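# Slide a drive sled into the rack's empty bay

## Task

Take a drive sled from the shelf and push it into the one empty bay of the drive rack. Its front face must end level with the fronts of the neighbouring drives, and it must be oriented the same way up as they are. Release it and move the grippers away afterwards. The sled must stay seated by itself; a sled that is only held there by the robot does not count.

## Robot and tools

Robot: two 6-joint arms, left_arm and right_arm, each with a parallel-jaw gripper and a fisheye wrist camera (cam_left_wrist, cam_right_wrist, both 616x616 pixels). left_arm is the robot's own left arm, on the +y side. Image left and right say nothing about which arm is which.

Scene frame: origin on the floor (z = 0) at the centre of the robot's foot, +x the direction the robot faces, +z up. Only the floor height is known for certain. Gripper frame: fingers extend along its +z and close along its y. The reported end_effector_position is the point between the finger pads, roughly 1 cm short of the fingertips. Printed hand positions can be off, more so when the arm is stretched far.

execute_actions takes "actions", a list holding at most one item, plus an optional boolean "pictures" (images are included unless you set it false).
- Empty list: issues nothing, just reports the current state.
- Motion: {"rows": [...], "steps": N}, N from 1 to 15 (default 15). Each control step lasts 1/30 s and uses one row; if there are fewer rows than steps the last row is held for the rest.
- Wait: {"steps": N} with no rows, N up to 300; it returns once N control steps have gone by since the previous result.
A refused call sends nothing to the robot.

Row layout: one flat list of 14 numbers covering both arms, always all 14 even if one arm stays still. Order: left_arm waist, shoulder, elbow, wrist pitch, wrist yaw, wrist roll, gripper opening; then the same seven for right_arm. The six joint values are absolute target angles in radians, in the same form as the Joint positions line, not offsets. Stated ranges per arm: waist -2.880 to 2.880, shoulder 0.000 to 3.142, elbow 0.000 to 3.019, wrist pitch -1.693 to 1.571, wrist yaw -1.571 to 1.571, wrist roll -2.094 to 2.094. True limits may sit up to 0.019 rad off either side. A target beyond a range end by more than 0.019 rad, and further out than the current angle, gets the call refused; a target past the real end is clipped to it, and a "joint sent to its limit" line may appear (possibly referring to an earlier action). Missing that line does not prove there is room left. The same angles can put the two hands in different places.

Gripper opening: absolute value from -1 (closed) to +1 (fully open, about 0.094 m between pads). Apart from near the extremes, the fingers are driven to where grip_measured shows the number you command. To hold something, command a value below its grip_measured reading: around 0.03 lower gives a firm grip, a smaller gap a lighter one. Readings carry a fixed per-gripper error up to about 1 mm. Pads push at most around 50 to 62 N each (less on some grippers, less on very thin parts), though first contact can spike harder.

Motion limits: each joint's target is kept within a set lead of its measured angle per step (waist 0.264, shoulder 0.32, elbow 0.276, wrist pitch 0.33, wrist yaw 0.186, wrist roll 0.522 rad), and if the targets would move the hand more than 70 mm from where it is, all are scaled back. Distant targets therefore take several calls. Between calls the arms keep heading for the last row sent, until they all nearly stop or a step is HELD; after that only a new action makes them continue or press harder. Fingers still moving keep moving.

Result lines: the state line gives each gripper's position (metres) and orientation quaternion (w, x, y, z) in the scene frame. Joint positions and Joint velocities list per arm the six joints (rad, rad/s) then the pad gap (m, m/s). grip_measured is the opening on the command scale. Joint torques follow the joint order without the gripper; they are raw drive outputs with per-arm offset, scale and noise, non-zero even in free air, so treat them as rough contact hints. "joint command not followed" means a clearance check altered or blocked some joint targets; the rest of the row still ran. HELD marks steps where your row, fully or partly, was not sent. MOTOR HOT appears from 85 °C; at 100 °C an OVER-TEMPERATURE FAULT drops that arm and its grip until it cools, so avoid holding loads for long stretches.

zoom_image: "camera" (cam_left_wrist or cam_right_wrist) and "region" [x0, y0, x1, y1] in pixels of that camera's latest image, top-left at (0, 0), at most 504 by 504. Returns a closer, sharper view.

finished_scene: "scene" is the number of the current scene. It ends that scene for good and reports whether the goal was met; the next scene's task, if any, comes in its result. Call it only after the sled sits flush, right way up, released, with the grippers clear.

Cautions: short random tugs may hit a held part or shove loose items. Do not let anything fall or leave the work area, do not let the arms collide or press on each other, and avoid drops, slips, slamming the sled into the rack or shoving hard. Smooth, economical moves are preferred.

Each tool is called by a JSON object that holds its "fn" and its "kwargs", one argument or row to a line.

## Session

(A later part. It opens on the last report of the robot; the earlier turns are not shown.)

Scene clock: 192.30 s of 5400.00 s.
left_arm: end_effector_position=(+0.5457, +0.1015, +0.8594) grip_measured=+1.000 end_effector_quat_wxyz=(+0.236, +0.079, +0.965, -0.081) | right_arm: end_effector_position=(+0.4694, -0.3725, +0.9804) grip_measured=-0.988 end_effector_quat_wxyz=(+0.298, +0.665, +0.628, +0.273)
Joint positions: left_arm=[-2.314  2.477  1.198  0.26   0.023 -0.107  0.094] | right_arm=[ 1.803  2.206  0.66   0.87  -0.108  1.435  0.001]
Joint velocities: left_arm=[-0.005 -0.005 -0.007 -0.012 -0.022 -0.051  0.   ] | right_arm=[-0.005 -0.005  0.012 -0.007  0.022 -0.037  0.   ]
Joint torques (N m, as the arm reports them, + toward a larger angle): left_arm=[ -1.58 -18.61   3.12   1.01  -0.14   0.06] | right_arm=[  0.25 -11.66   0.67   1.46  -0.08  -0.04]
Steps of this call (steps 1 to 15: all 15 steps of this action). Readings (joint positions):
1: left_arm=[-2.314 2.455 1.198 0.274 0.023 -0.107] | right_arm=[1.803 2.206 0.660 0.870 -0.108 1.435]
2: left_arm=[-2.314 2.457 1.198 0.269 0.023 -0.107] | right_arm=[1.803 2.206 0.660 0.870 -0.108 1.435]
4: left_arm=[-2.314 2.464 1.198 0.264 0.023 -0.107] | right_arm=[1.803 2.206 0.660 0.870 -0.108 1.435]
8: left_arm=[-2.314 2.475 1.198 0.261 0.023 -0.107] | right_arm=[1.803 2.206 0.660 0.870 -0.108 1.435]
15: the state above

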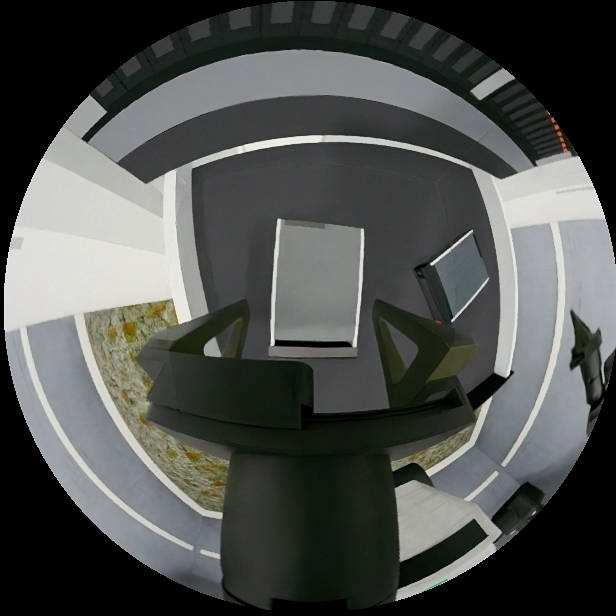

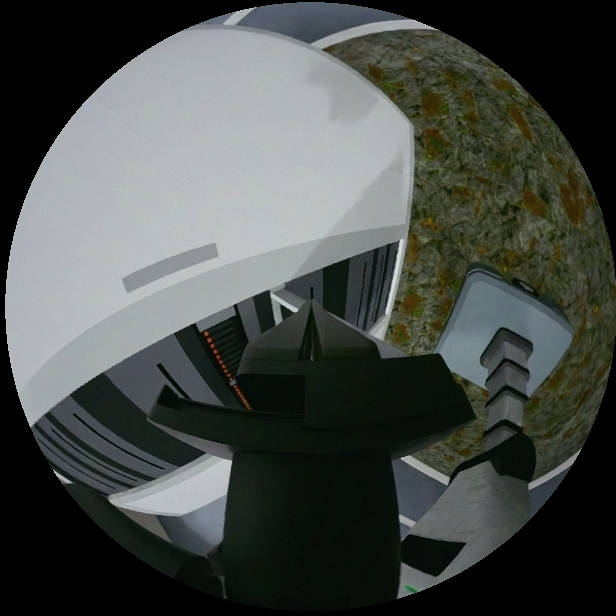

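{"fn": "execute_actions", "kwargs": {
  "actions": [
    {"rows":[[-2.32,2.52,1.23,0.275,0.02,-0.1,1,1.8,2.206,0.66,0.87,-0.109,1.435,-1],[-2.32,2.52,1.23,0.275,0.02,-0.1,1,1.8,2.206,0.66,0.87,-0.109,1.435,-1],[-2.32,2.52,1.23,0.275,0.02,-0.1,1,1.8,2.206,0.66,0.87,-0.109,1.435,-1],[-2.32,2.56,1.255,0.29,0.02,-0.1,1,1.8,2.206,0.66,0.87,-0.109,1.435,-1],[-2.32,2.56,1.255,0.29,0.02,-0.1,1,1.8,2.206,0.66,0.87,-0.109,1.435,-1],[-2.32,2.56,1.255,0.29,0.02,-0.1,1,1.8,2.206,0.66,0.87,-0.109,1.435,-1],[-2.32,2.60,1.28,0.31,0.02,-0.1,1,1.8,2.206,0.66,0.87,-0.109,1.435,-1]],"steps":15}
  ]
}}

Scene clock: 203.60 s of 5400.00 s.
left_arm: end_effector_position=(+0.5544, +0.0959, +0.8360) grip_measured=+1.000 end_effector_quat_wxyz=(+0.248, +0.082, +0.962, -0.078) | right_arm: end_effector_position=(+0.4694, -0.3725, +0.9804) grip_measured=-0.988 end_effector_quat_wxyz=(+0.298, +0.665, +0.628, +0.273)
Joint positions: left_arm=[-2.32   2.548  1.254  0.299  0.012 -0.103  0.094] | right_arm=[ 1.803  2.206  0.66   0.87  -0.108  1.435  0.001]
Joint velocities: left_arm=[-0.005 -0.015 -0.007 -0.002 -0.066 -0.037  0.   ] | right_arm=[ 0.005 -0.005 -0.002 -0.017 -0.007 -0.007 -0.   ]
Joint torques (N m, as the arm reports them, + toward a larger angle): left_arm=[ -1.14 -14.97   4.35   2.06   0.38   0.  ] | right_arm=[  0.38 -11.45   0.68   1.45  -0.08  -0.05]
Steps of this call (steps 1 to 15: the robot went on to your last target; steps 16 to 90: nothing new was sent; then 7.80 s passed at rest; steps 91 to 105: all 15 steps of this action). Readings (joint positions):
91: left_arm=[-2.314 2.480 1.199 0.260 0.023 -0.107] | right_arm=[1.803 2.206 0.660 0.870 -0.108 1.435]
92: left_arm=[-2.314 2.484 1.203 0.260 0.023 -0.107] | right_arm=[1.803 2.206 0.660 0.870 -0.108 1.435]
94: left_arm=[-2.314 2.499 1.212 0.263 0.023 -0.107] | right_arm=[1.803 2.206 0.660 0.870 -0.108 1.435]
98: left_arm=[-2.318 2.538 1.237 0.286 0.014 -0.103] | right_arm=[1.803 2.206 0.660 0.870 -0.108 1.435]
105: the state above

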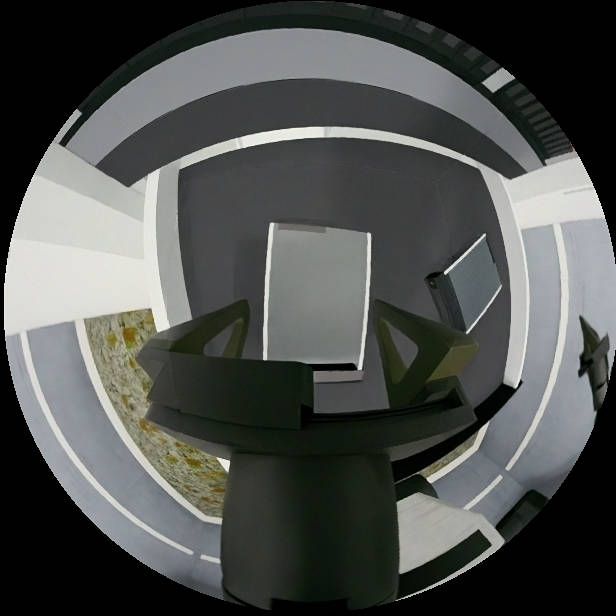

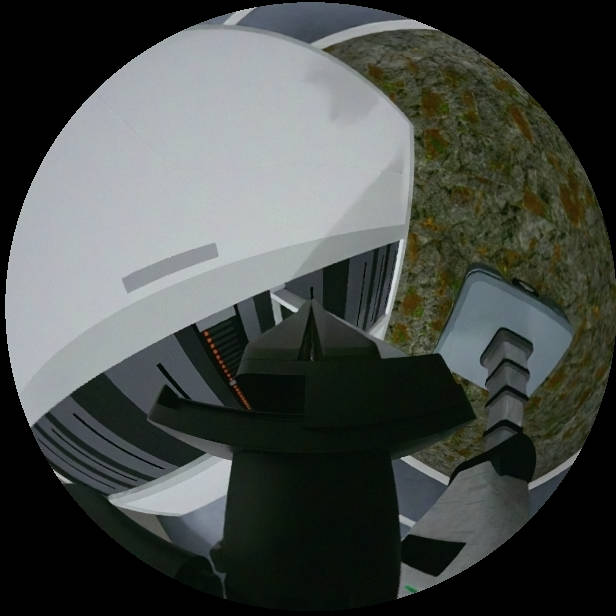

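{"fn": "execute_actions", "kwargs": {
  "actions": [
    {"rows":[[-2.32,2.55,1.254,0.3,0.015,-0.1,0.2,1.8,2.206,0.66,0.87,-0.109,1.435,-1]],"steps":15}
  ]
}}

Scene clock: 209.80 s of 5400.00 s.
left_arm: end_effector_position=(+0.5542, +0.0956, +0.8361) grip_measured=+0.560 end_effector_quat_wxyz=(+0.248, +0.082, +0.962, -0.079) | right_arm: end_effector_position=(+0.4694, -0.3725, +0.9804) grip_measured=-0.988 end_effector_quat_wxyz=(+0.298, +0.665, +0.628, +0.273)
Joint positions: left_arm=[-2.32   2.548  1.253  0.299  0.014 -0.103  0.073] | right_arm=[ 1.803  2.206  0.66   0.87  -0.108  1.435  0.001]
Joint velocities: left_arm=[-0.005 -0.005  0.017 -0.002 -0.051 -0.007 -0.001] | right_arm=[ 0.005 -0.005  0.002 -0.007 -0.051 -0.051 -0.   ]
Joint torques (N m, as the arm reports them, + toward a larger angle): left_arm=[ -1.17 -18.85   2.67   1.48   0.06   0.01] | right_arm=[  0.38 -11.52   0.68   1.46  -0.09  -0.03]
Steps of this call (steps 1 to 15: the robot went on to your last target; steps 16 to 90: nothing new was sent; then 2.70 s passed at rest; steps 91 to 105: all 15 steps of this action). Readings (joint positions):
91: left_arm=[-2.320 2.548 1.254 0.299 0.011 -0.103] | right_arm=[1.803 2.206 0.660 0.870 -0.108 1.435]
92: left_arm=[-2.320 2.548 1.254 0.299 0.012 -0.103] | right_arm=[1.803 2.206 0.660 0.870 -0.108 1.435]
94: left_arm=[-2.320 2.548 1.253 0.299 0.014 -0.103] | right_arm=[1.803 2.206 0.660 0.870 -0.108 1.435]
98: left_arm=[-2.320 2.548 1.253 0.299 0.014 -0.103] | right_arm=[1.803 2.206 0.660 0.870 -0.108 1.435]
105: the state above

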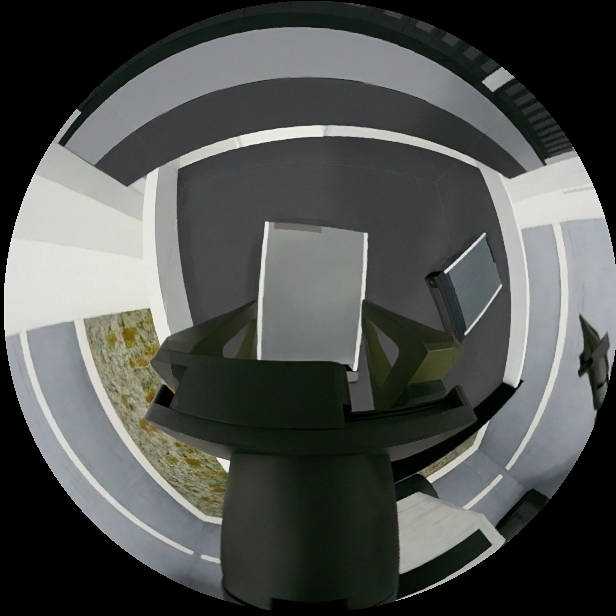

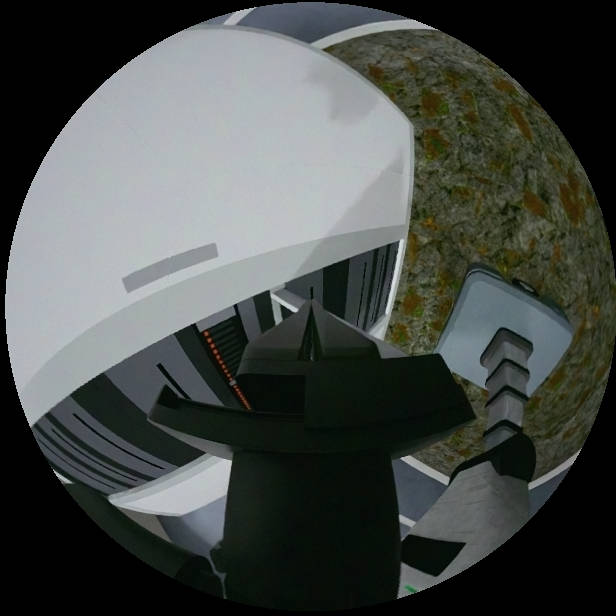

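{"fn": "execute_actions", "kwargs": {
  "actions": [
    {"rows":[[-2.32,2.48,1.2,0.3,0.015,-0.1,0.52,1.8,2.206,0.66,0.87,-0.109,1.435,-1],[-2.32,2.48,1.2,0.3,0.015,-0.1,0.52,1.8,2.206,0.66,0.87,-0.109,1.435,-1],[-2.32,2.48,1.2,0.3,0.015,-0.1,0.52,1.8,2.206,0.66,0.87,-0.109,1.435,-1],[-2.32,2.48,1.2,0.3,0.015,-0.1,0.52,1.8,2.206,0.66,0.87,-0.109,1.435,-1],[-2.32,2.4,1.1,0.35,0.015,-0.1,0.52,1.8,2.206,0.66,0.87,-0.109,1.435,-1],[-2.32,2.4,1.1,0.35,0.015,-0.1,0.52,1.8,2.206,0.66,0.87,-0.109,1.435,-1],[-2.32,2.4,1.1,0.35,0.015,-0.1,0.52,1.8,2.206,0.66,0.87,-0.109,1.435,-1],[-2.32,2.3,0.9,0.45,0.015,-0.1,0.52,1.8,2.206,0.66,0.87,-0.109,1.435,-1]],"steps":15}
  ]
}}

{"fn": "execute_actions", "kwargs": {
  "actions": [
    {"rows":[[-2.32,2.3,0.9,0.8,0.4,-0.8,0.52,1.8,2.206,0.66,0.87,-0.109,1.435,-1]],"steps":15}
  ],
  "pictures": false
}}

{"fn": "execute_actions", "kwargs": {
  "actions": [
    {"rows":[[-2.36,2.35,0.95,1.3,0.74,-1.57,0.52,1.8,2.206,0.66,0.87,-0.109,1.435,-1]],"steps":15}
  ],
  "pictures": false
}}

{"fn": "execute_actions", "kwargs": {
  "actions": [
    {"rows":[[-2.36,2.35,0.95,1.4,0.74,-1.57,0.52,1.8,2.206,0.66,0.87,-0.109,1.435,-1]],"steps":15}
  ]
}}

Scene clock: 234.97 s of 5400.00 s.
left_arm: end_effector_position=(+0.4680, +0.1246, +0.9117) grip_measured=+0.560 end_effector_quat_wxyz=(+0.247, +0.082, +0.962, -0.079) | right_arm: end_effector_position=(+0.4694, -0.3725, +0.9804) grip_measured=-0.988 end_effector_quat_wxyz=(+0.298, +0.665, +0.628, +0.273)
Joint positions: left_arm=[-2.32   2.302  0.884  0.422  0.014 -0.103  0.073] | right_arm=[ 1.803  2.206  0.66   0.87  -0.108  1.435  0.001]
Joint velocities: left_arm=[-0.024  0.005  0.061  0.12  -0.037 -0.066 -0.   ] | right_arm=[ 0.015 -0.005 -0.017 -0.007 -0.051  0.051 -0.001]
Joint torques (N m, as the arm reports them, + toward a larger angle): left_arm=[ -1.1  -15.92   2.65   2.33   0.06   0.02] | right_arm=[  0.57 -11.71   0.67   1.45  -0.09  -0.04]
Steps of this call (steps 1 to 15: the robot went on to your last target; steps 16 to 90: nothing new was sent; then 21.67 s passed at rest; steps 91 to 105: all 15 steps of this action). Readings (joint positions):
91: left_arm=[-2.320 2.544 1.247 0.299 0.014 -0.103] | right_arm=[1.803 2.206 0.660 0.870 -0.108 1.435]
92: left_arm=[-2.320 2.536 1.233 0.299 0.014 -0.103] | right_arm=[1.803 2.206 0.660 0.870 -0.108 1.435]
94: left_arm=[-2.320 2.519 1.206 0.299 0.014 -0.103] | right_arm=[1.803 2.206 0.660 0.870 -0.108 1.435]
98: left_arm=[-2.320 2.442 1.082 0.346 0.014 -0.103] | right_arm=[1.803 2.206 0.660 0.870 -0.108 1.435]
105: the state above

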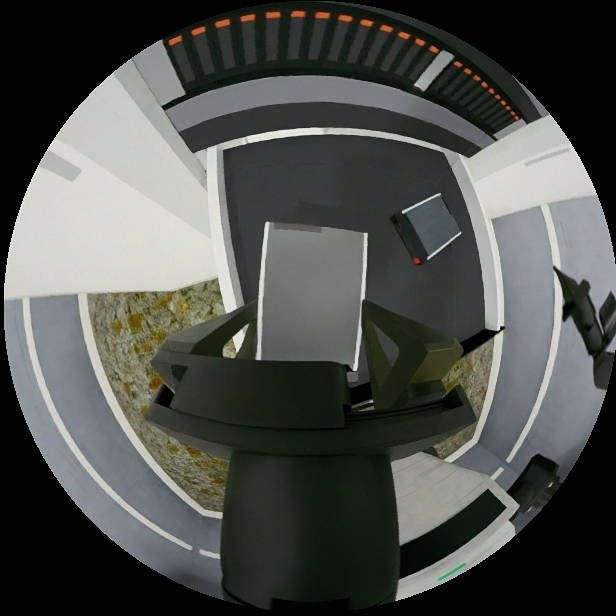

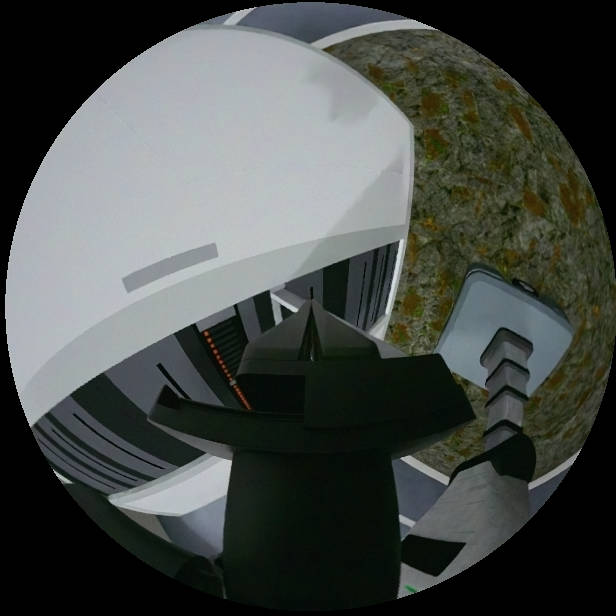

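Scene clock: 235.47 s of 5400.00 s.
left_arm: end_effector_position=(+0.5060, +0.0492, +0.9759) grip_measured=+0.560 end_effector_quat_wxyz=(+0.262, -0.137, +0.876, -0.381) | right_arm: end_effector_position=(+0.4694, -0.3725, +0.9804) grip_measured=-0.988 end_effector_quat_wxyz=(+0.298, +0.665, +0.628, +0.273)
Joint positions: left_arm=[-2.321  2.311  0.892  0.775  0.396 -0.76   0.073] | right_arm=[ 1.803  2.206  0.66   0.87  -0.108  1.435  0.001]
Joint velocities: left_arm=[ 0.005 -0.005 -0.017  0.007 -0.022 -0.183 -0.   ] | right_arm=[ 0.015  0.005  0.007  0.007 -0.051  0.037  0.   ]
Joint torques (N m, as the arm reports them, + toward a larger angle): left_arm=[ -0.87 -17.27   2.52   3.     0.34  -0.11] | right_arm=[  0.69 -11.6    0.67   1.45  -0.1   -0.04]
Steps of this call (steps 1 to 15: all 15 steps of this action). Readings (joint positions):
1: left_arm=[-2.317 2.305 0.881 0.488 0.104 -0.188] | right_arm=[1.803 2.206 0.660 0.870 -0.108 1.435]
2: left_arm=[-2.315 2.314 0.878 0.587 0.209 -0.288] | right_arm=[1.803 2.206 0.660 0.870 -0.108 1.435]
4: left_arm=[-2.317 2.319 0.884 0.712 0.366 -0.466] | right_arm=[1.803 2.206 0.660 0.870 -0.108 1.435]
8: left_arm=[-2.321 2.311 0.892 0.773 0.395 -0.656] | right_arm=[1.803 2.206 0.660 0.870 -0.108 1.435]
15: the state above

Scene clock: 235.97 s of 5400.00 s.
left_arm: end_effector_position=(+0.5069, -0.0240, +1.0719) grip_measured=+0.561 end_effector_quat_wxyz=(-0.121, +0.227, -0.711, +0.654) | right_arm: end_effector_position=(+0.4694, -0.3725, +0.9804) grip_measured=-0.988 end_effector_quat_wxyz=(+0.298, +0.665, +0.628, +0.273)
Joint positions: left_arm=[-2.364  2.36   0.936  1.272  0.737 -1.522  0.073] | right_arm=[ 1.803  2.206  0.66   0.87  -0.108  1.435  0.001]
Joint velocities: left_arm=[-0.015  0.005 -0.012 -0.012 -0.037 -0.256 -0.001] | right_arm=[ 0.005 -0.005  0.002  0.002 -0.037 -0.007  0.   ]
Joint torques (N m, as the arm reports them, + toward a larger angle): left_arm=[ -0.56 -18.13   3.1    3.31   0.21  -0.06] | right_arm=[  0.4  -11.6    0.66   1.45  -0.08  -0.03]
Steps of this call (steps 1 to 15: all 15 steps of this action). Readings (joint positions):
1: left_arm=[-2.321 2.319 0.893 0.839 0.485 -0.848] | right_arm=[1.803 2.206 0.660 0.870 -0.108 1.435]
2: left_arm=[-2.321 2.334 0.898 0.945 0.587 -0.948] | right_arm=[1.803 2.206 0.660 0.870 -0.108 1.435]
4: left_arm=[-2.336 2.358 0.914 1.135 0.713 -1.146] | right_arm=[1.803 2.206 0.660 0.870 -0.108 1.435]
8: left_arm=[-2.362 2.360 0.934 1.262 0.736 -1.389] | right_arm=[1.803 2.206 0.660 0.870 -0.108 1.435]
15: the state above

Scene clock: 236.47 s of 5400.00 s.
left_arm: end_effector_position=(+0.5097, -0.0240, +1.0906) grip_measured=+0.561 end_effector_quat_wxyz=(-0.140, +0.212, -0.690, +0.678) | right_arm: end_effector_position=(+0.4694, -0.3725, +0.9804) grip_measured=-0.988 end_effector_quat_wxyz=(+0.298, +0.665, +0.628, +0.273)
Joint positions: left_arm=[-2.364  2.362  0.936  1.372  0.737 -1.556  0.073] | right_arm=[ 1.803  2.206  0.66   0.87  -0.108  1.435  0.001]
Joint velocities: left_arm=[-0.005  0.005 -0.002  0.007  0.007 -0.037 -0.   ] | right_arm=[-0.005 -0.005  0.017 -0.012 -0.081 -0.066 -0.   ]
Joint torques (N m, as the arm reports them, + toward a larger angle): left_arm=[ -0.5  -17.76   2.95   3.34   0.16  -0.09] | right_arm=[  0.51 -11.7    0.64   1.48  -0.1   -0.05]
Steps of this call (steps 1 to 15: all 15 steps of this action). Readings (joint positions):
1: left_arm=[-2.364 2.361 0.936 1.292 0.737 -1.530] | right_arm=[1.803 2.206 0.660 0.870 -0.108 1.435]
2: left_arm=[-2.364 2.362 0.936 1.322 0.737 -1.536] | right_arm=[1.803 2.206 0.660 0.870 -0.108 1.435]
4: left_arm=[-2.364 2.362 0.936 1.357 0.737 -1.543] | right_arm=[1.803 2.206 0.660 0.870 -0.108 1.435]
8: left_arm=[-2.364 2.362 0.936 1.371 0.737 -1.552] | right_arm=[1.803 2.206 0.660 0.870 -0.108 1.435]
15: the state above

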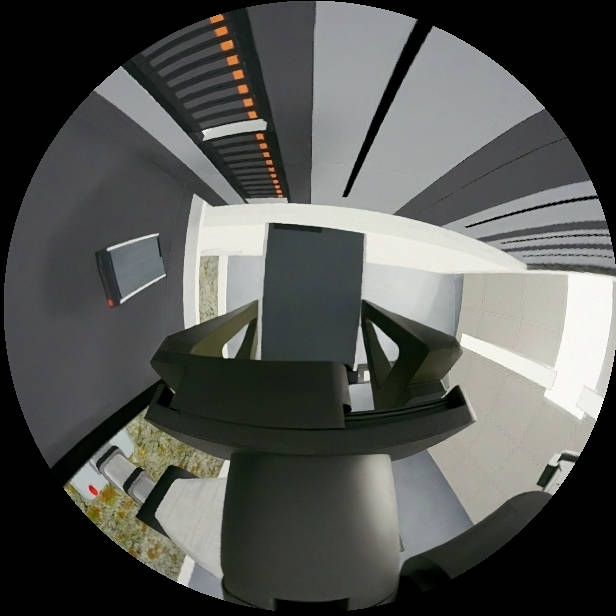

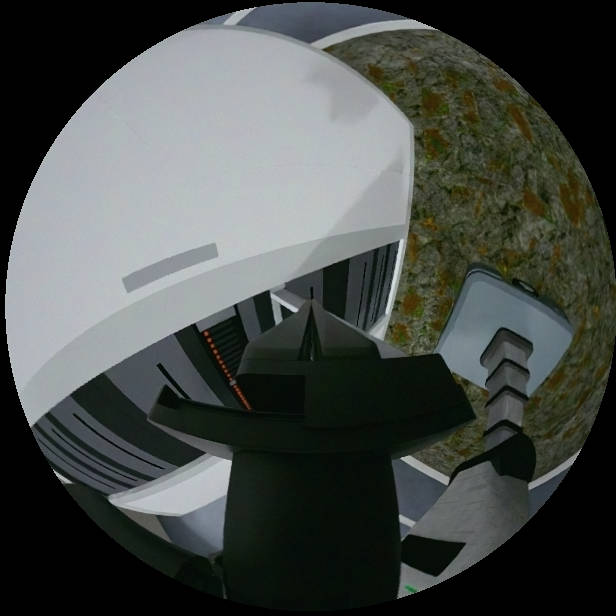

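{"fn": "execute_actions", "kwargs": {
  "actions": [
    {"rows":[[-2.37,2.5,1.15,1.37,0.74,-1.57,0.52,1.8,2.206,0.66,0.87,-0.109,1.435,-1]],"steps":15}
  ],
  "pictures": false
}}

{"fn": "execute_actions", "kwargs": {
  "actions": [
    {"rows":[[-2.374,2.62,1.3,1.36,0.74,-1.57,0.52,1.8,2.206,0.66,0.87,-0.109,1.435,-1],[-2.374,2.62,1.3,1.36,0.74,-1.57,0.52,1.8,2.206,0.66,0.87,-0.109,1.435,-1],[-2.374,2.62,1.3,1.36,0.74,-1.57,0.52,1.8,2.206,0.66,0.87,-0.109,1.435,-1],[-2.374,2.62,1.3,1.36,0.74,-1.57,0.52,1.8,2.206,0.66,0.87,-0.109,1.435,-1],[-2.374,2.745,1.44,1.354,0.74,-1.57,0.52,1.8,2.206,0.66,0.87,-0.109,1.435,-1]],"steps":15}
  ]
}}

Scene clock: 253.70 s of 5400.00 s.
left_arm: end_effector_position=(+0.5539, -0.0416, +1.0490) grip_measured=+0.561 end_effector_quat_wxyz=(-0.154, +0.198, -0.681, +0.688) | right_arm: end_effector_position=(+0.4694, -0.3725, +0.9804) grip_measured=-0.988 end_effector_quat_wxyz=(+0.298, +0.665, +0.628, +0.273)
Joint positions: left_arm=[-2.365  2.52   1.144  1.372  0.738 -1.558  0.073] | right_arm=[ 1.803  2.206  0.66   0.87  -0.108  1.435  0.001]
Joint velocities: left_arm=[-0.005 -0.005 -0.012  0.002  0.037  0.051 -0.   ] | right_arm=[ 0.005 -0.005 -0.002 -0.002 -0.051 -0.066 -0.   ]
Joint torques (N m, as the arm reports them, + toward a larger angle): left_arm=[ -1.69 -20.73   2.75   1.86   0.09  -0.06] | right_arm=[  0.47 -11.37   0.73   1.43  -0.09  -0.04]
Steps of this call (steps 1 to 15: the robot went on to your last target; steps 16 to 90: nothing new was sent; then 13.73 s passed at rest; steps 91 to 105: all 15 steps of this action). Readings (joint positions):
91: left_arm=[-2.364 2.374 0.955 1.372 0.743 -1.558] | right_arm=[1.803 2.206 0.660 0.870 -0.108 1.435]
92: left_arm=[-2.365 2.400 1.001 1.372 0.743 -1.558] | right_arm=[1.803 2.206 0.660 0.870 -0.108 1.435]
94: left_arm=[-2.365 2.466 1.106 1.372 0.740 -1.558] | right_arm=[1.803 2.206 0.660 0.870 -0.108 1.435]
98: left_arm=[-2.365 2.517 1.149 1.372 0.738 -1.558] | right_arm=[1.803 2.206 0.660 0.870 -0.108 1.435]
105: the state above

Scene clock: 254.20 s of 5400.00 s.
left_arm: end_effector_position=(+0.5852, -0.0581, +0.9555) grip_measured=+0.561 end_effector_quat_wxyz=(-0.156, +0.195, -0.680, +0.690) | right_arm: end_effector_position=(+0.4694, -0.3725, +0.9804) grip_measured=-0.988 end_effector_quat_wxyz=(+0.298, +0.665, +0.628, +0.273)
Joint positions: left_arm=[-2.366  2.781  1.429  1.356  0.739 -1.559  0.073] | right_arm=[ 1.803  2.206  0.66   0.87  -0.108  1.435  0.001]
Joint velocities: left_arm=[-0.024 -0.005 -0.002 -0.017 -0.022  0.007 -0.   ] | right_arm=[-0.015 -0.005  0.002 -0.012  0.022 -0.081 -0.001]
Joint torques (N m, as the arm reports them, + toward a larger angle): left_arm=[ -2.32 -24.15   3.13   1.94   0.04  -0.06] | right_arm=[  0.55 -11.59   0.69   1.42  -0.09  -0.05]
Steps of this call (steps 1 to 15: all 15 steps of this action). Readings (joint positions):
1: left_arm=[-2.365 2.529 1.159 1.372 0.741 -1.558] | right_arm=[1.803 2.206 0.660 0.870 -0.108 1.435]
2: left_arm=[-2.365 2.548 1.194 1.372 0.741 -1.558] | right_arm=[1.803 2.206 0.660 0.870 -0.108 1.435]
4: left_arm=[-2.365 2.592 1.266 1.370 0.741 -1.558] | right_arm=[1.803 2.206 0.660 0.870 -0.108 1.435]
8: left_arm=[-2.366 2.714 1.423 1.362 0.739 -1.558] | right_arm=[1.803 2.206 0.660 0.870 -0.108 1.435]
15: the state above

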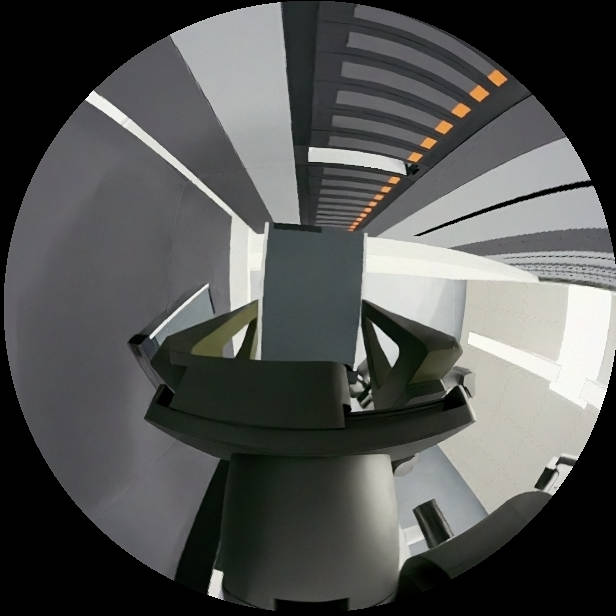

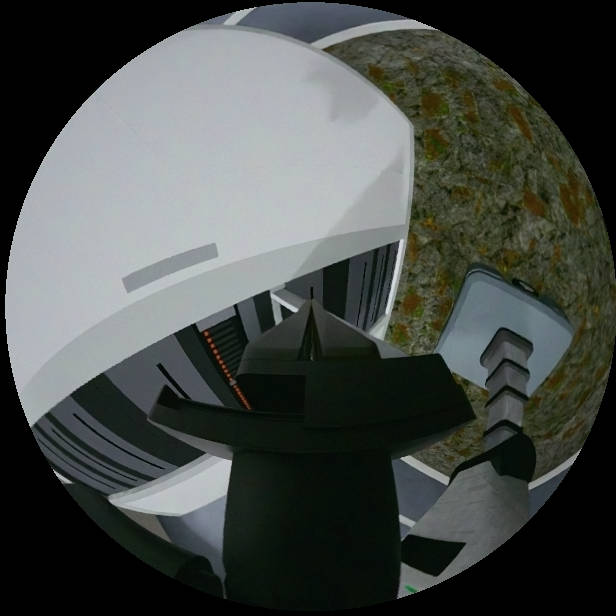

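{"fn": "execute_actions", "kwargs": {
  "actions": [
    {"rows":[[-2.374,2.67,1.36,1.395,0.74,-1.57,0.52,1.8,2.206,0.66,0.87,-0.109,1.435,-1]],"steps":15}
  ]
}}

Scene clock: 269.60 s of 5400.00 s.
left_arm: end_effector_position=(+0.5861, -0.0563, +0.9981) grip_measured=+0.561 end_effector_quat_wxyz=(-0.165, +0.186, -0.673, +0.696) | right_arm: end_effector_position=(+0.4694, -0.3725, +0.9804) grip_measured=-0.988 end_effector_quat_wxyz=(+0.298, +0.665, +0.628, +0.273)
Joint positions: left_arm=[-2.366  2.688  1.354  1.37   0.739 -1.559  0.073] | right_arm=[ 1.803  2.206  0.66   0.87  -0.108  1.435  0.001]
Joint velocities: left_arm=[-0.005 -0.005  0.007  0.002  0.007  0.022  0.   ] | right_arm=[ 0.005 -0.015 -0.012  0.002 -0.007 -0.037  0.001]
Joint torques (N m, as the arm reports them, + toward a larger angle): left_arm=[ -2.05 -21.7    3.08   3.16   0.05  -0.05] | right_arm=[  0.46 -11.75   0.71   1.43  -0.1   -0.04]
Steps of this call (steps 1 to 15: the robot went on to your last target; steps 16 to 90: nothing new was sent; then 11.90 s passed at rest; steps 91 to 105: all 15 steps of this action). Readings (joint positions):
91: left_arm=[-2.366 2.770 1.419 1.356 0.738 -1.559] | right_arm=[1.803 2.206 0.660 0.870 -0.108 1.435]
92: left_arm=[-2.366 2.757 1.396 1.357 0.738 -1.559] | right_arm=[1.803 2.206 0.660 0.870 -0.108 1.435]
94: left_arm=[-2.366 2.731 1.360 1.363 0.739 -1.559] | right_arm=[1.803 2.206 0.660 0.870 -0.108 1.435]
98: left_arm=[-2.366 2.701 1.354 1.368 0.739 -1.559] | right_arm=[1.803 2.206 0.660 0.870 -0.108 1.435]
105: the state above

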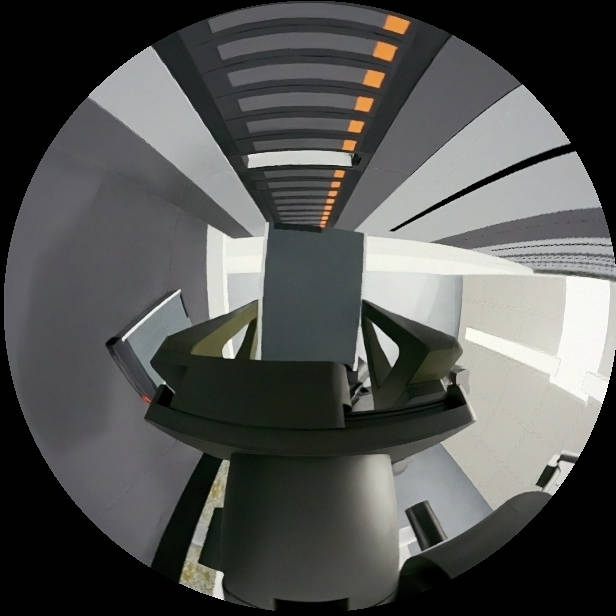

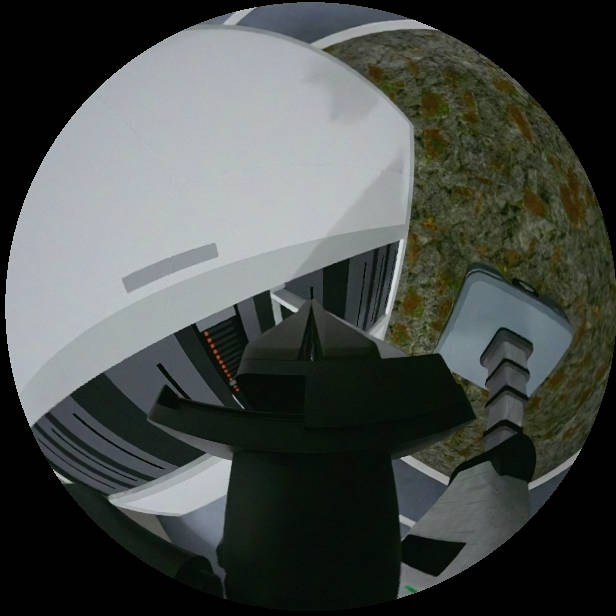

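{"fn": "execute_actions", "kwargs": {
  "actions": [
    {"rows":[[-2.305,2.70,1.36,1.39,0.79,-1.57,0.52,1.8,2.206,0.66,0.87,-0.109,1.435,-1]],"steps":15}
  ]
}}

Scene clock: 285.90 s of 5400.00 s.
left_arm: end_effector_position=(+0.5959, -0.0175, +0.9865) grip_measured=+0.561 end_effector_quat_wxyz=(-0.168, +0.197, -0.675, +0.691) | right_arm: end_effector_position=(+0.4694, -0.3725, +0.9804) grip_measured=-0.988 end_effector_quat_wxyz=(+0.298, +0.665, +0.628, +0.273)
Joint positions: left_arm=[-2.297  2.702  1.354  1.37   0.787 -1.559  0.073] | right_arm=[ 1.803  2.206  0.66   0.87  -0.108  1.435  0.001]
Joint velocities: left_arm=[-0.005 -0.005  0.022  0.002  0.022 -0.051 -0.001] | right_arm=[-0.005 -0.005 -0.017 -0.017 -0.022  0.051  0.   ]
Joint torques (N m, as the arm reports them, + toward a larger angle): left_arm=[ -1.95 -20.43   3.11   2.93   0.12  -0.05] | right_arm=[  0.37 -11.77   0.7    1.44  -0.08  -0.04]
Steps of this call (steps 1 to 15: the robot went on to your last target; steps 16 to 90: nothing new was sent; then 12.80 s passed at rest; steps 91 to 105: all 15 steps of this action). Readings (joint positions):
91: left_arm=[-2.362 2.689 1.354 1.370 0.764 -1.559] | right_arm=[1.803 2.206 0.660 0.870 -0.108 1.435]
92: left_arm=[-2.357 2.689 1.354 1.370 0.781 -1.559] | right_arm=[1.803 2.206 0.660 0.870 -0.108 1.435]
94: left_arm=[-2.341 2.693 1.354 1.370 0.787 -1.559] | right_arm=[1.803 2.206 0.660 0.870 -0.108 1.435]
98: left_arm=[-2.306 2.700 1.354 1.370 0.787 -1.559] | right_arm=[1.803 2.206 0.660 0.870 -0.108 1.435]
105: the state above

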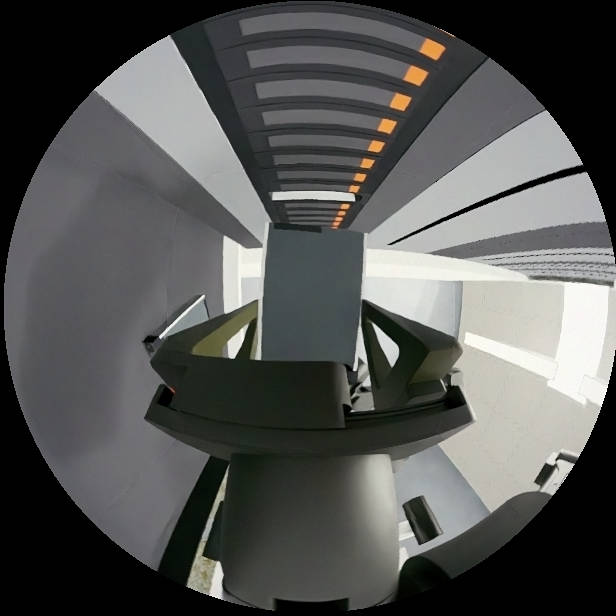

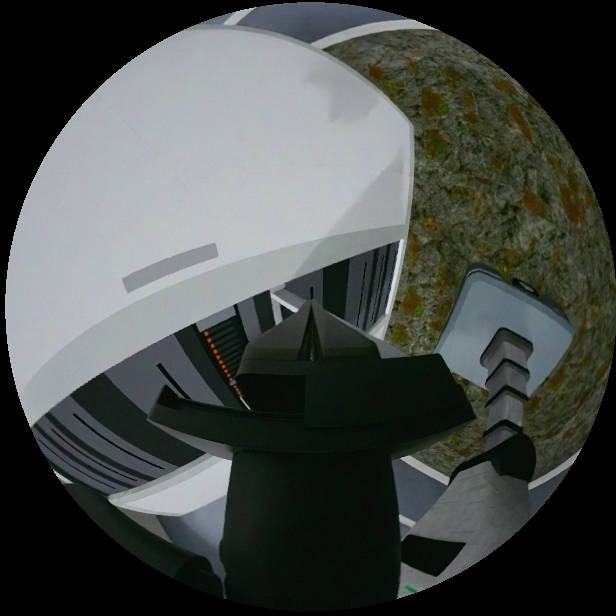

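{"fn": "execute_actions", "kwargs": {
  "actions": [
    {"rows":[[-2.305,2.71,1.39,1.37,0.79,-1.57,0.52,1.8,2.206,0.66,0.87,-0.109,1.435,-1],[-2.305,2.71,1.39,1.37,0.79,-1.57,0.52,1.8,2.206,0.66,0.87,-0.109,1.435,-1],[-2.305,2.71,1.39,1.37,0.79,-1.57,0.52,1.8,2.206,0.66,0.87,-0.109,1.435,-1],[-2.305,2.72,1.425,1.345,0.79,-1.57,0.52,1.8,2.206,0.66,0.87,-0.109,1.435,-1],[-2.305,2.72,1.425,1.345,0.79,-1.57,0.52,1.8,2.206,0.66,0.87,-0.109,1.435,-1],[-2.305,2.72,1.425,1.345,0.79,-1.57,0.52,1.8,2.206,0.66,0.87,-0.109,1.435,-1],[-2.305,2.725,1.46,1.325,0.79,-1.57,0.52,1.8,2.206,0.66,0.87,-0.109,1.435,-1]],"steps":15}
  ]
}}

Scene clock: 301.97 s of 5400.00 s.
left_arm: end_effector_position=(+0.6168, -0.0233, +0.9834) grip_measured=+0.561 end_effector_quat_wxyz=(-0.173, +0.192, -0.673, +0.694) | right_arm: end_effector_position=(+0.4694, -0.3725, +0.9804) grip_measured=-0.988 end_effector_quat_wxyz=(+0.298, +0.665, +0.628, +0.273)
Joint positions: left_arm=[-2.297  2.729  1.433  1.333  0.788 -1.559  0.073] | right_arm=[ 1.803  2.206  0.66   0.87  -0.108  1.435  0.001]
Joint velocities: left_arm=[-0.015 -0.005 -0.007 -0.007 -0.051 -0.095  0.001] | right_arm=[-0.015 -0.015 -0.017 -0.002  0.022  0.022  0.001]
Joint torques (N m, as the arm reports them, + toward a larger angle): left_arm=[ -1.9  -21.17   4.68   1.61   0.07  -0.05] | right_arm=[  0.6  -11.65   0.68   1.47  -0.07  -0.06]
Steps of this call (steps 1 to 15: the robot went on to your last target; steps 16 to 90: nothing new was sent; then 12.57 s passed at rest; steps 91 to 105: all 15 steps of this action). Readings (joint positions):
91: left_arm=[-2.297 2.703 1.354 1.370 0.787 -1.559] | right_arm=[1.803 2.206 0.660 0.870 -0.108 1.435]
92: left_arm=[-2.297 2.704 1.356 1.370 0.787 -1.559] | right_arm=[1.803 2.206 0.660 0.870 -0.108 1.435]
94: left_arm=[-2.297 2.707 1.363 1.367 0.788 -1.559] | right_arm=[1.803 2.206 0.660 0.870 -0.108 1.435]
98: left_arm=[-2.297 2.724 1.407 1.343 0.788 -1.559] | right_arm=[1.803 2.206 0.660 0.870 -0.108 1.435]
105: the state above

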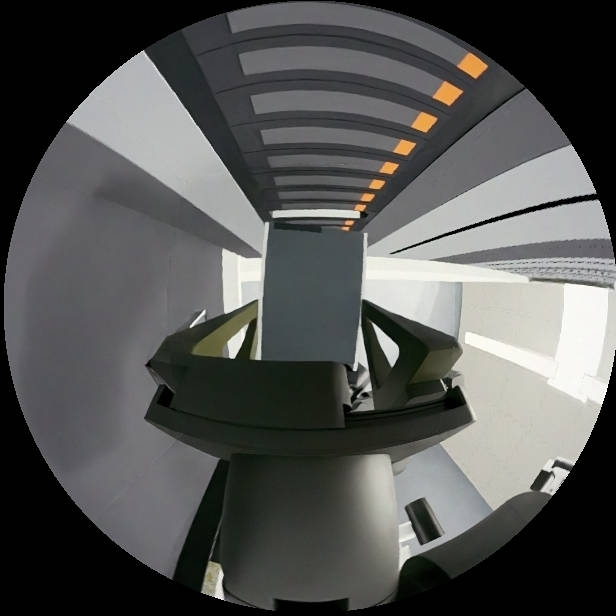

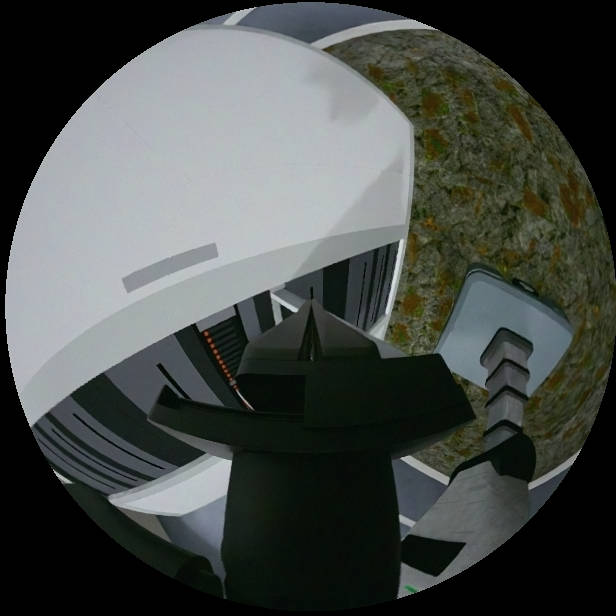

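{"fn": "execute_actions", "kwargs": {
  "actions": [
    {"rows":[[-2.297,2.735,1.475,1.31,0.79,-1.57,0.52,1.8,2.206,0.66,0.87,-0.109,1.435,-1],[-2.297,2.735,1.475,1.31,0.79,-1.57,0.52,1.8,2.206,0.66,0.87,-0.109,1.435,-1],[-2.297,2.735,1.475,1.31,0.79,-1.57,0.52,1.8,2.206,0.66,0.87,-0.109,1.435,-1],[-2.297,2.735,1.475,1.31,0.79,-1.57,0.52,1.8,2.206,0.66,0.87,-0.109,1.435,-1],[-2.297,2.735,1.475,1.31,0.79,-1.57,0.52,1.8,2.206,0.66,0.87,-0.109,1.435,-1],[-2.29,2.745,1.52,1.28,0.79,-1.57,0.52,1.8,2.206,0.66,0.87,-0.109,1.435,-1]],"steps":15}
  ]
}}

{"fn": "zoom_image", "kwargs": {
  "camera": "cam_left_wrist",
  "region": [230,150,410,290]
}}

Scene clock: 312.93 s of 5400.00 s.
left_arm: end_effector_position=(+0.6313, -0.0275, +0.9785) grip_measured=+0.561 end_effector_quat_wxyz=(-0.170, +0.194, -0.674, +0.692) | right_arm: end_effector_position=(+0.4694, -0.3725, +0.9804) grip_measured=-0.988 end_effector_quat_wxyz=(+0.298, +0.665, +0.628, +0.273)
Joint positions: left_arm=[-2.297  2.747  1.489  1.288  0.789 -1.559  0.073] | right_arm=[ 1.803  2.206  0.66   0.87  -0.108  1.435  0.001]
Joint velocities: left_arm=[ 0.005 -0.015 -0.012  0.002  0.037  0.007  0.   ] | right_arm=[-0.015  0.005 -0.012  0.027 -0.051 -0.051 -0.   ]
Joint torques (N m, as the arm reports them, + toward a larger angle): left_arm=[ -0.74 -21.38   5.19   1.7    0.04  -0.05] | right_arm=[  0.72 -11.47   0.68   1.41  -0.09  -0.04]
Steps of this call (steps 1 to 15: the robot went on to your last target; steps 16 to 90: nothing new was sent; then 7.47 s passed at rest; steps 91 to 105: all 15 steps of this action). Readings (joint positions):
91: left_arm=[-2.297 2.730 1.434 1.330 0.788 -1.559] | right_arm=[1.803 2.206 0.660 0.870 -0.108 1.435]
92: left_arm=[-2.297 2.730 1.436 1.325 0.788 -1.559] | right_arm=[1.803 2.206 0.660 0.870 -0.108 1.435]
94: left_arm=[-2.297 2.732 1.441 1.320 0.788 -1.559] | right_arm=[1.803 2.206 0.660 0.870 -0.108 1.435]
98: left_arm=[-2.297 2.743 1.470 1.296 0.789 -1.559] | right_arm=[1.803 2.206 0.660 0.870 -0.108 1.435]
105: the state above

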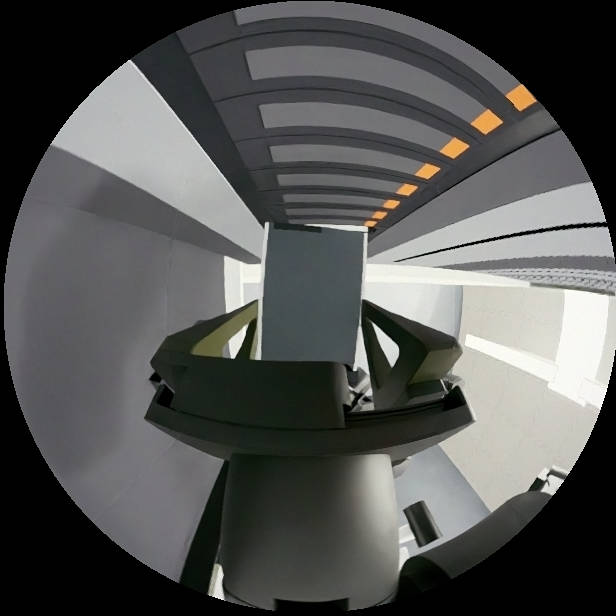

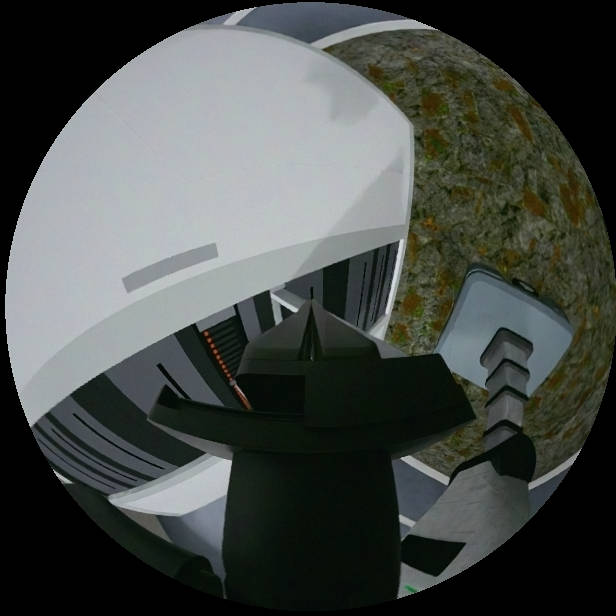

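Region (230, 150, 410, 290) of cam_left_wrist's 616x616 image, scaled by 2.800, with more detail than that image has.

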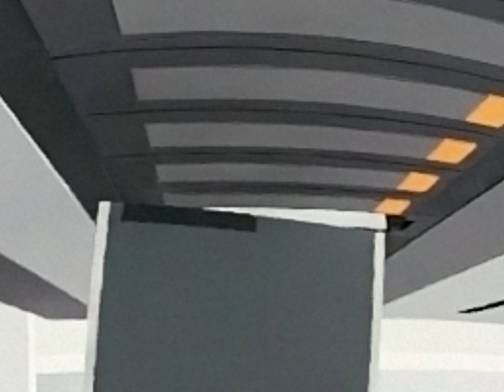

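{"fn": "execute_actions", "kwargs": {
  "actions": [
    {"rows":[[-2.29,2.715,1.49,1.285,0.79,-1.57,0.52,1.8,2.206,0.66,0.87,-0.109,1.435,-1],[-2.29,2.715,1.49,1.285,0.79,-1.57,0.52,1.8,2.206,0.66,0.87,-0.109,1.435,-1],[-2.29,2.715,1.49,1.285,0.79,-1.57,0.52,1.8,2.206,0.66,0.87,-0.109,1.435,-1],[-2.29,2.715,1.49,1.285,0.79,-1.57,0.52,1.8,2.206,0.66,0.87,-0.109,1.435,-1],[-2.29,2.715,1.49,1.285,0.79,-1.57,0.52,1.8,2.206,0.66,0.87,-0.109,1.435,-1],[-2.29,2.715,1.49,1.285,0.79,-1.57,0.52,1.8,2.206,0.66,0.87,-0.109,1.435,-1],[-2.285,2.735,1.55,1.255,0.79,-1.57,0.52,1.8,2.206,0.66,0.87,-0.109,1.435,-1]],"steps":15}
  ]
}}

Scene clock: 321.63 s of 5400.00 s.
left_arm: end_effector_position=(+0.6337, -0.0290, +0.9767) grip_measured=+0.561 end_effector_quat_wxyz=(-0.163, +0.196, -0.677, +0.691) | right_arm: end_effector_position=(+0.4694, -0.3725, +0.9804) grip_measured=-0.988 end_effector_quat_wxyz=(+0.298, +0.665, +0.628, +0.273)
Joint positions: left_arm=[-2.297  2.748  1.499  1.264  0.797 -1.561  0.073] | right_arm=[ 1.803  2.206  0.66   0.87  -0.108  1.435  0.001]
Joint velocities: left_arm=[-0.015  0.005  0.002 -0.007  0.037  0.022 -0.   ] | right_arm=[-0.015 -0.015 -0.012 -0.027  0.022 -0.022 -0.001]
Joint torques (N m, as the arm reports them, + toward a larger angle): left_arm=[  0.06 -22.54   6.58   1.58  -0.36  -0.02] | right_arm=[  0.39 -11.57   0.69   1.47  -0.08  -0.03]
Steps of this call (steps 1 to 15: the robot went on to your last target; steps 16 to 90: nothing new was sent; then 5.20 s passed at rest; steps 91 to 105: all 15 steps of this action). Readings (joint positions):
91: left_arm=[-2.297 2.747 1.489 1.288 0.789 -1.559] | right_arm=[1.803 2.206 0.660 0.870 -0.108 1.435]
92: left_arm=[-2.297 2.747 1.489 1.288 0.789 -1.559] | right_arm=[1.803 2.206 0.660 0.870 -0.108 1.435]
94: left_arm=[-2.297 2.747 1.489 1.288 0.789 -1.559] | right_arm=[1.803 2.206 0.660 0.870 -0.108 1.435]
98: left_arm=[-2.297 2.748 1.496 1.274 0.791 -1.559] | right_arm=[1.803 2.206 0.660 0.870 -0.108 1.435]
105: the state above

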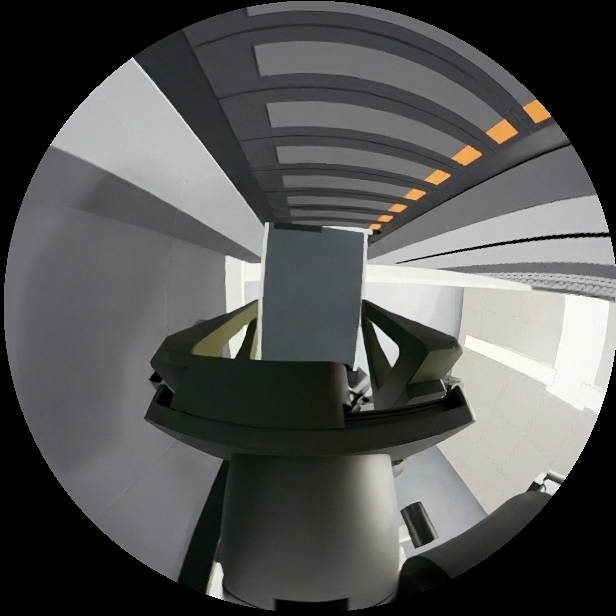

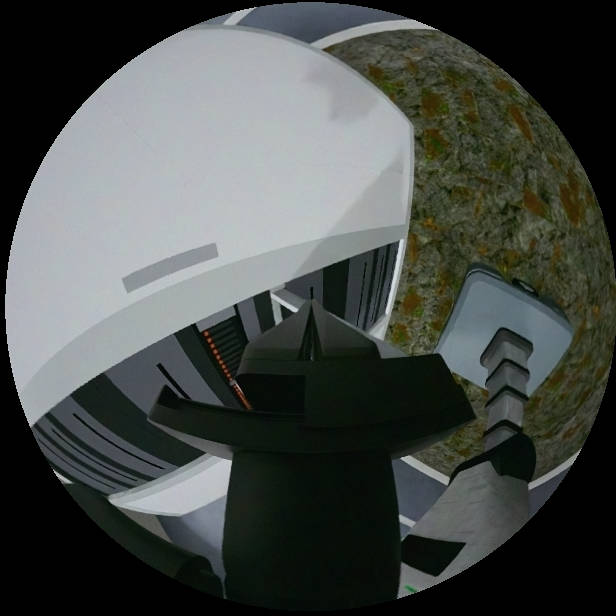

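{"fn": "execute_actions", "kwargs": {
  "actions": [
    {"rows":[[-2.297,2.69,1.42,1.32,0.79,-1.57,0.52,2.1,2.1,0.8,1.2,-0.109,1.0,-1]],"steps":15}
  ]
}}

Scene clock: 327.03 s of 5400.00 s.
left_arm: end_effector_position=(+0.6121, -0.0226, +0.9757) grip_measured=+0.561 end_effector_quat_wxyz=(-0.155, +0.206, -0.681, +0.685) | right_arm: end_effector_position=(+0.6023, -0.2053, +1.1542) grip_measured=-0.988 end_effector_quat_wxyz=(+0.513, +0.333, +0.682, +0.400)
Joint positions: left_arm=[-2.297  2.722  1.416  1.292  0.792 -1.561  0.073] | right_arm=[ 2.127  2.085  0.798  1.189 -0.11   1.061  0.001]
Joint velocities: left_arm=[-0.005 -0.005  0.007 -0.027 -0.022 -0.022 -0.   ] | right_arm=[ 0.083 -0.19   0.022  0.125 -0.007 -0.315 -0.   ]
Joint torques (N m, as the arm reports them, + toward a larger angle): left_arm=[ -0.73 -23.82   3.11   3.24  -0.08  -0.04] | right_arm=[ -1.76 -11.92   3.53   1.98  -0.01  -0.12]
Steps of this call (steps 1 to 15: the robot went on to your last target; steps 16 to 90: nothing new was sent; then 1.90 s passed at rest; steps 91 to 105: all 15 steps of this action). Readings (joint positions):
91: left_arm=[-2.297 2.745 1.487 1.269 0.793 -1.561] | right_arm=[1.809 2.206 0.661 0.890 -0.106 1.412]
92: left_arm=[-2.297 2.736 1.464 1.277 0.792 -1.561] | right_arm=[1.821 2.205 0.663 0.920 -0.105 1.386]
94: left_arm=[-2.297 2.723 1.428 1.289 0.792 -1.561] | right_arm=[1.865 2.195 0.679 0.977 -0.105 1.336]
98: left_arm=[-2.297 2.722 1.416 1.292 0.792 -1.561] | right_arm=[1.981 2.161 0.730 1.079 -0.105 1.232]
105: the state above

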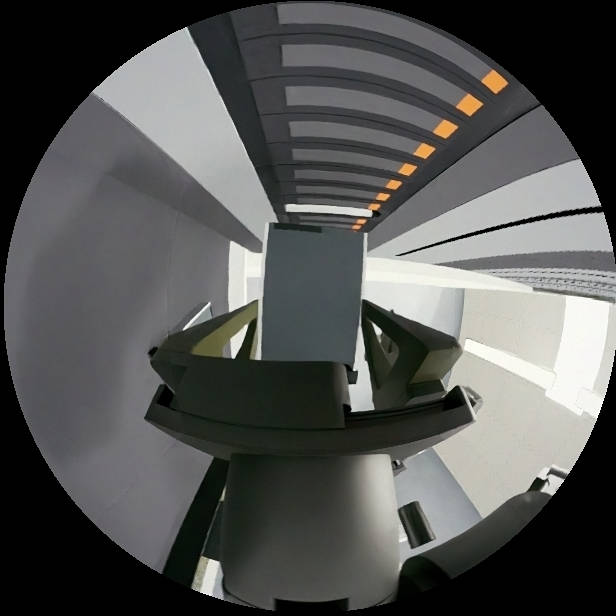

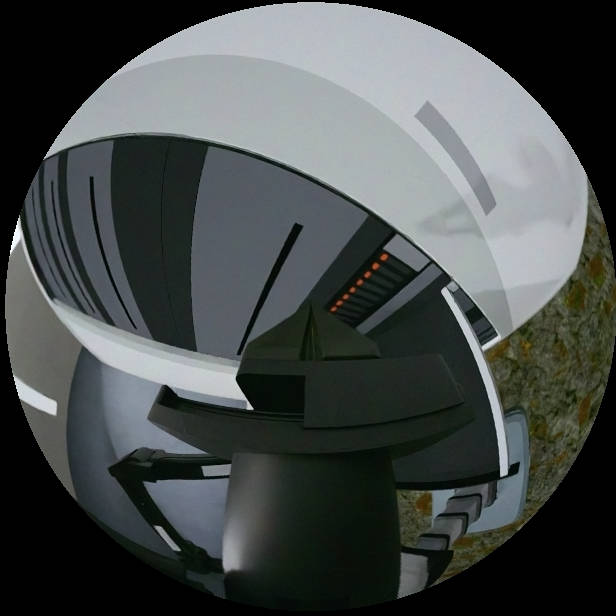

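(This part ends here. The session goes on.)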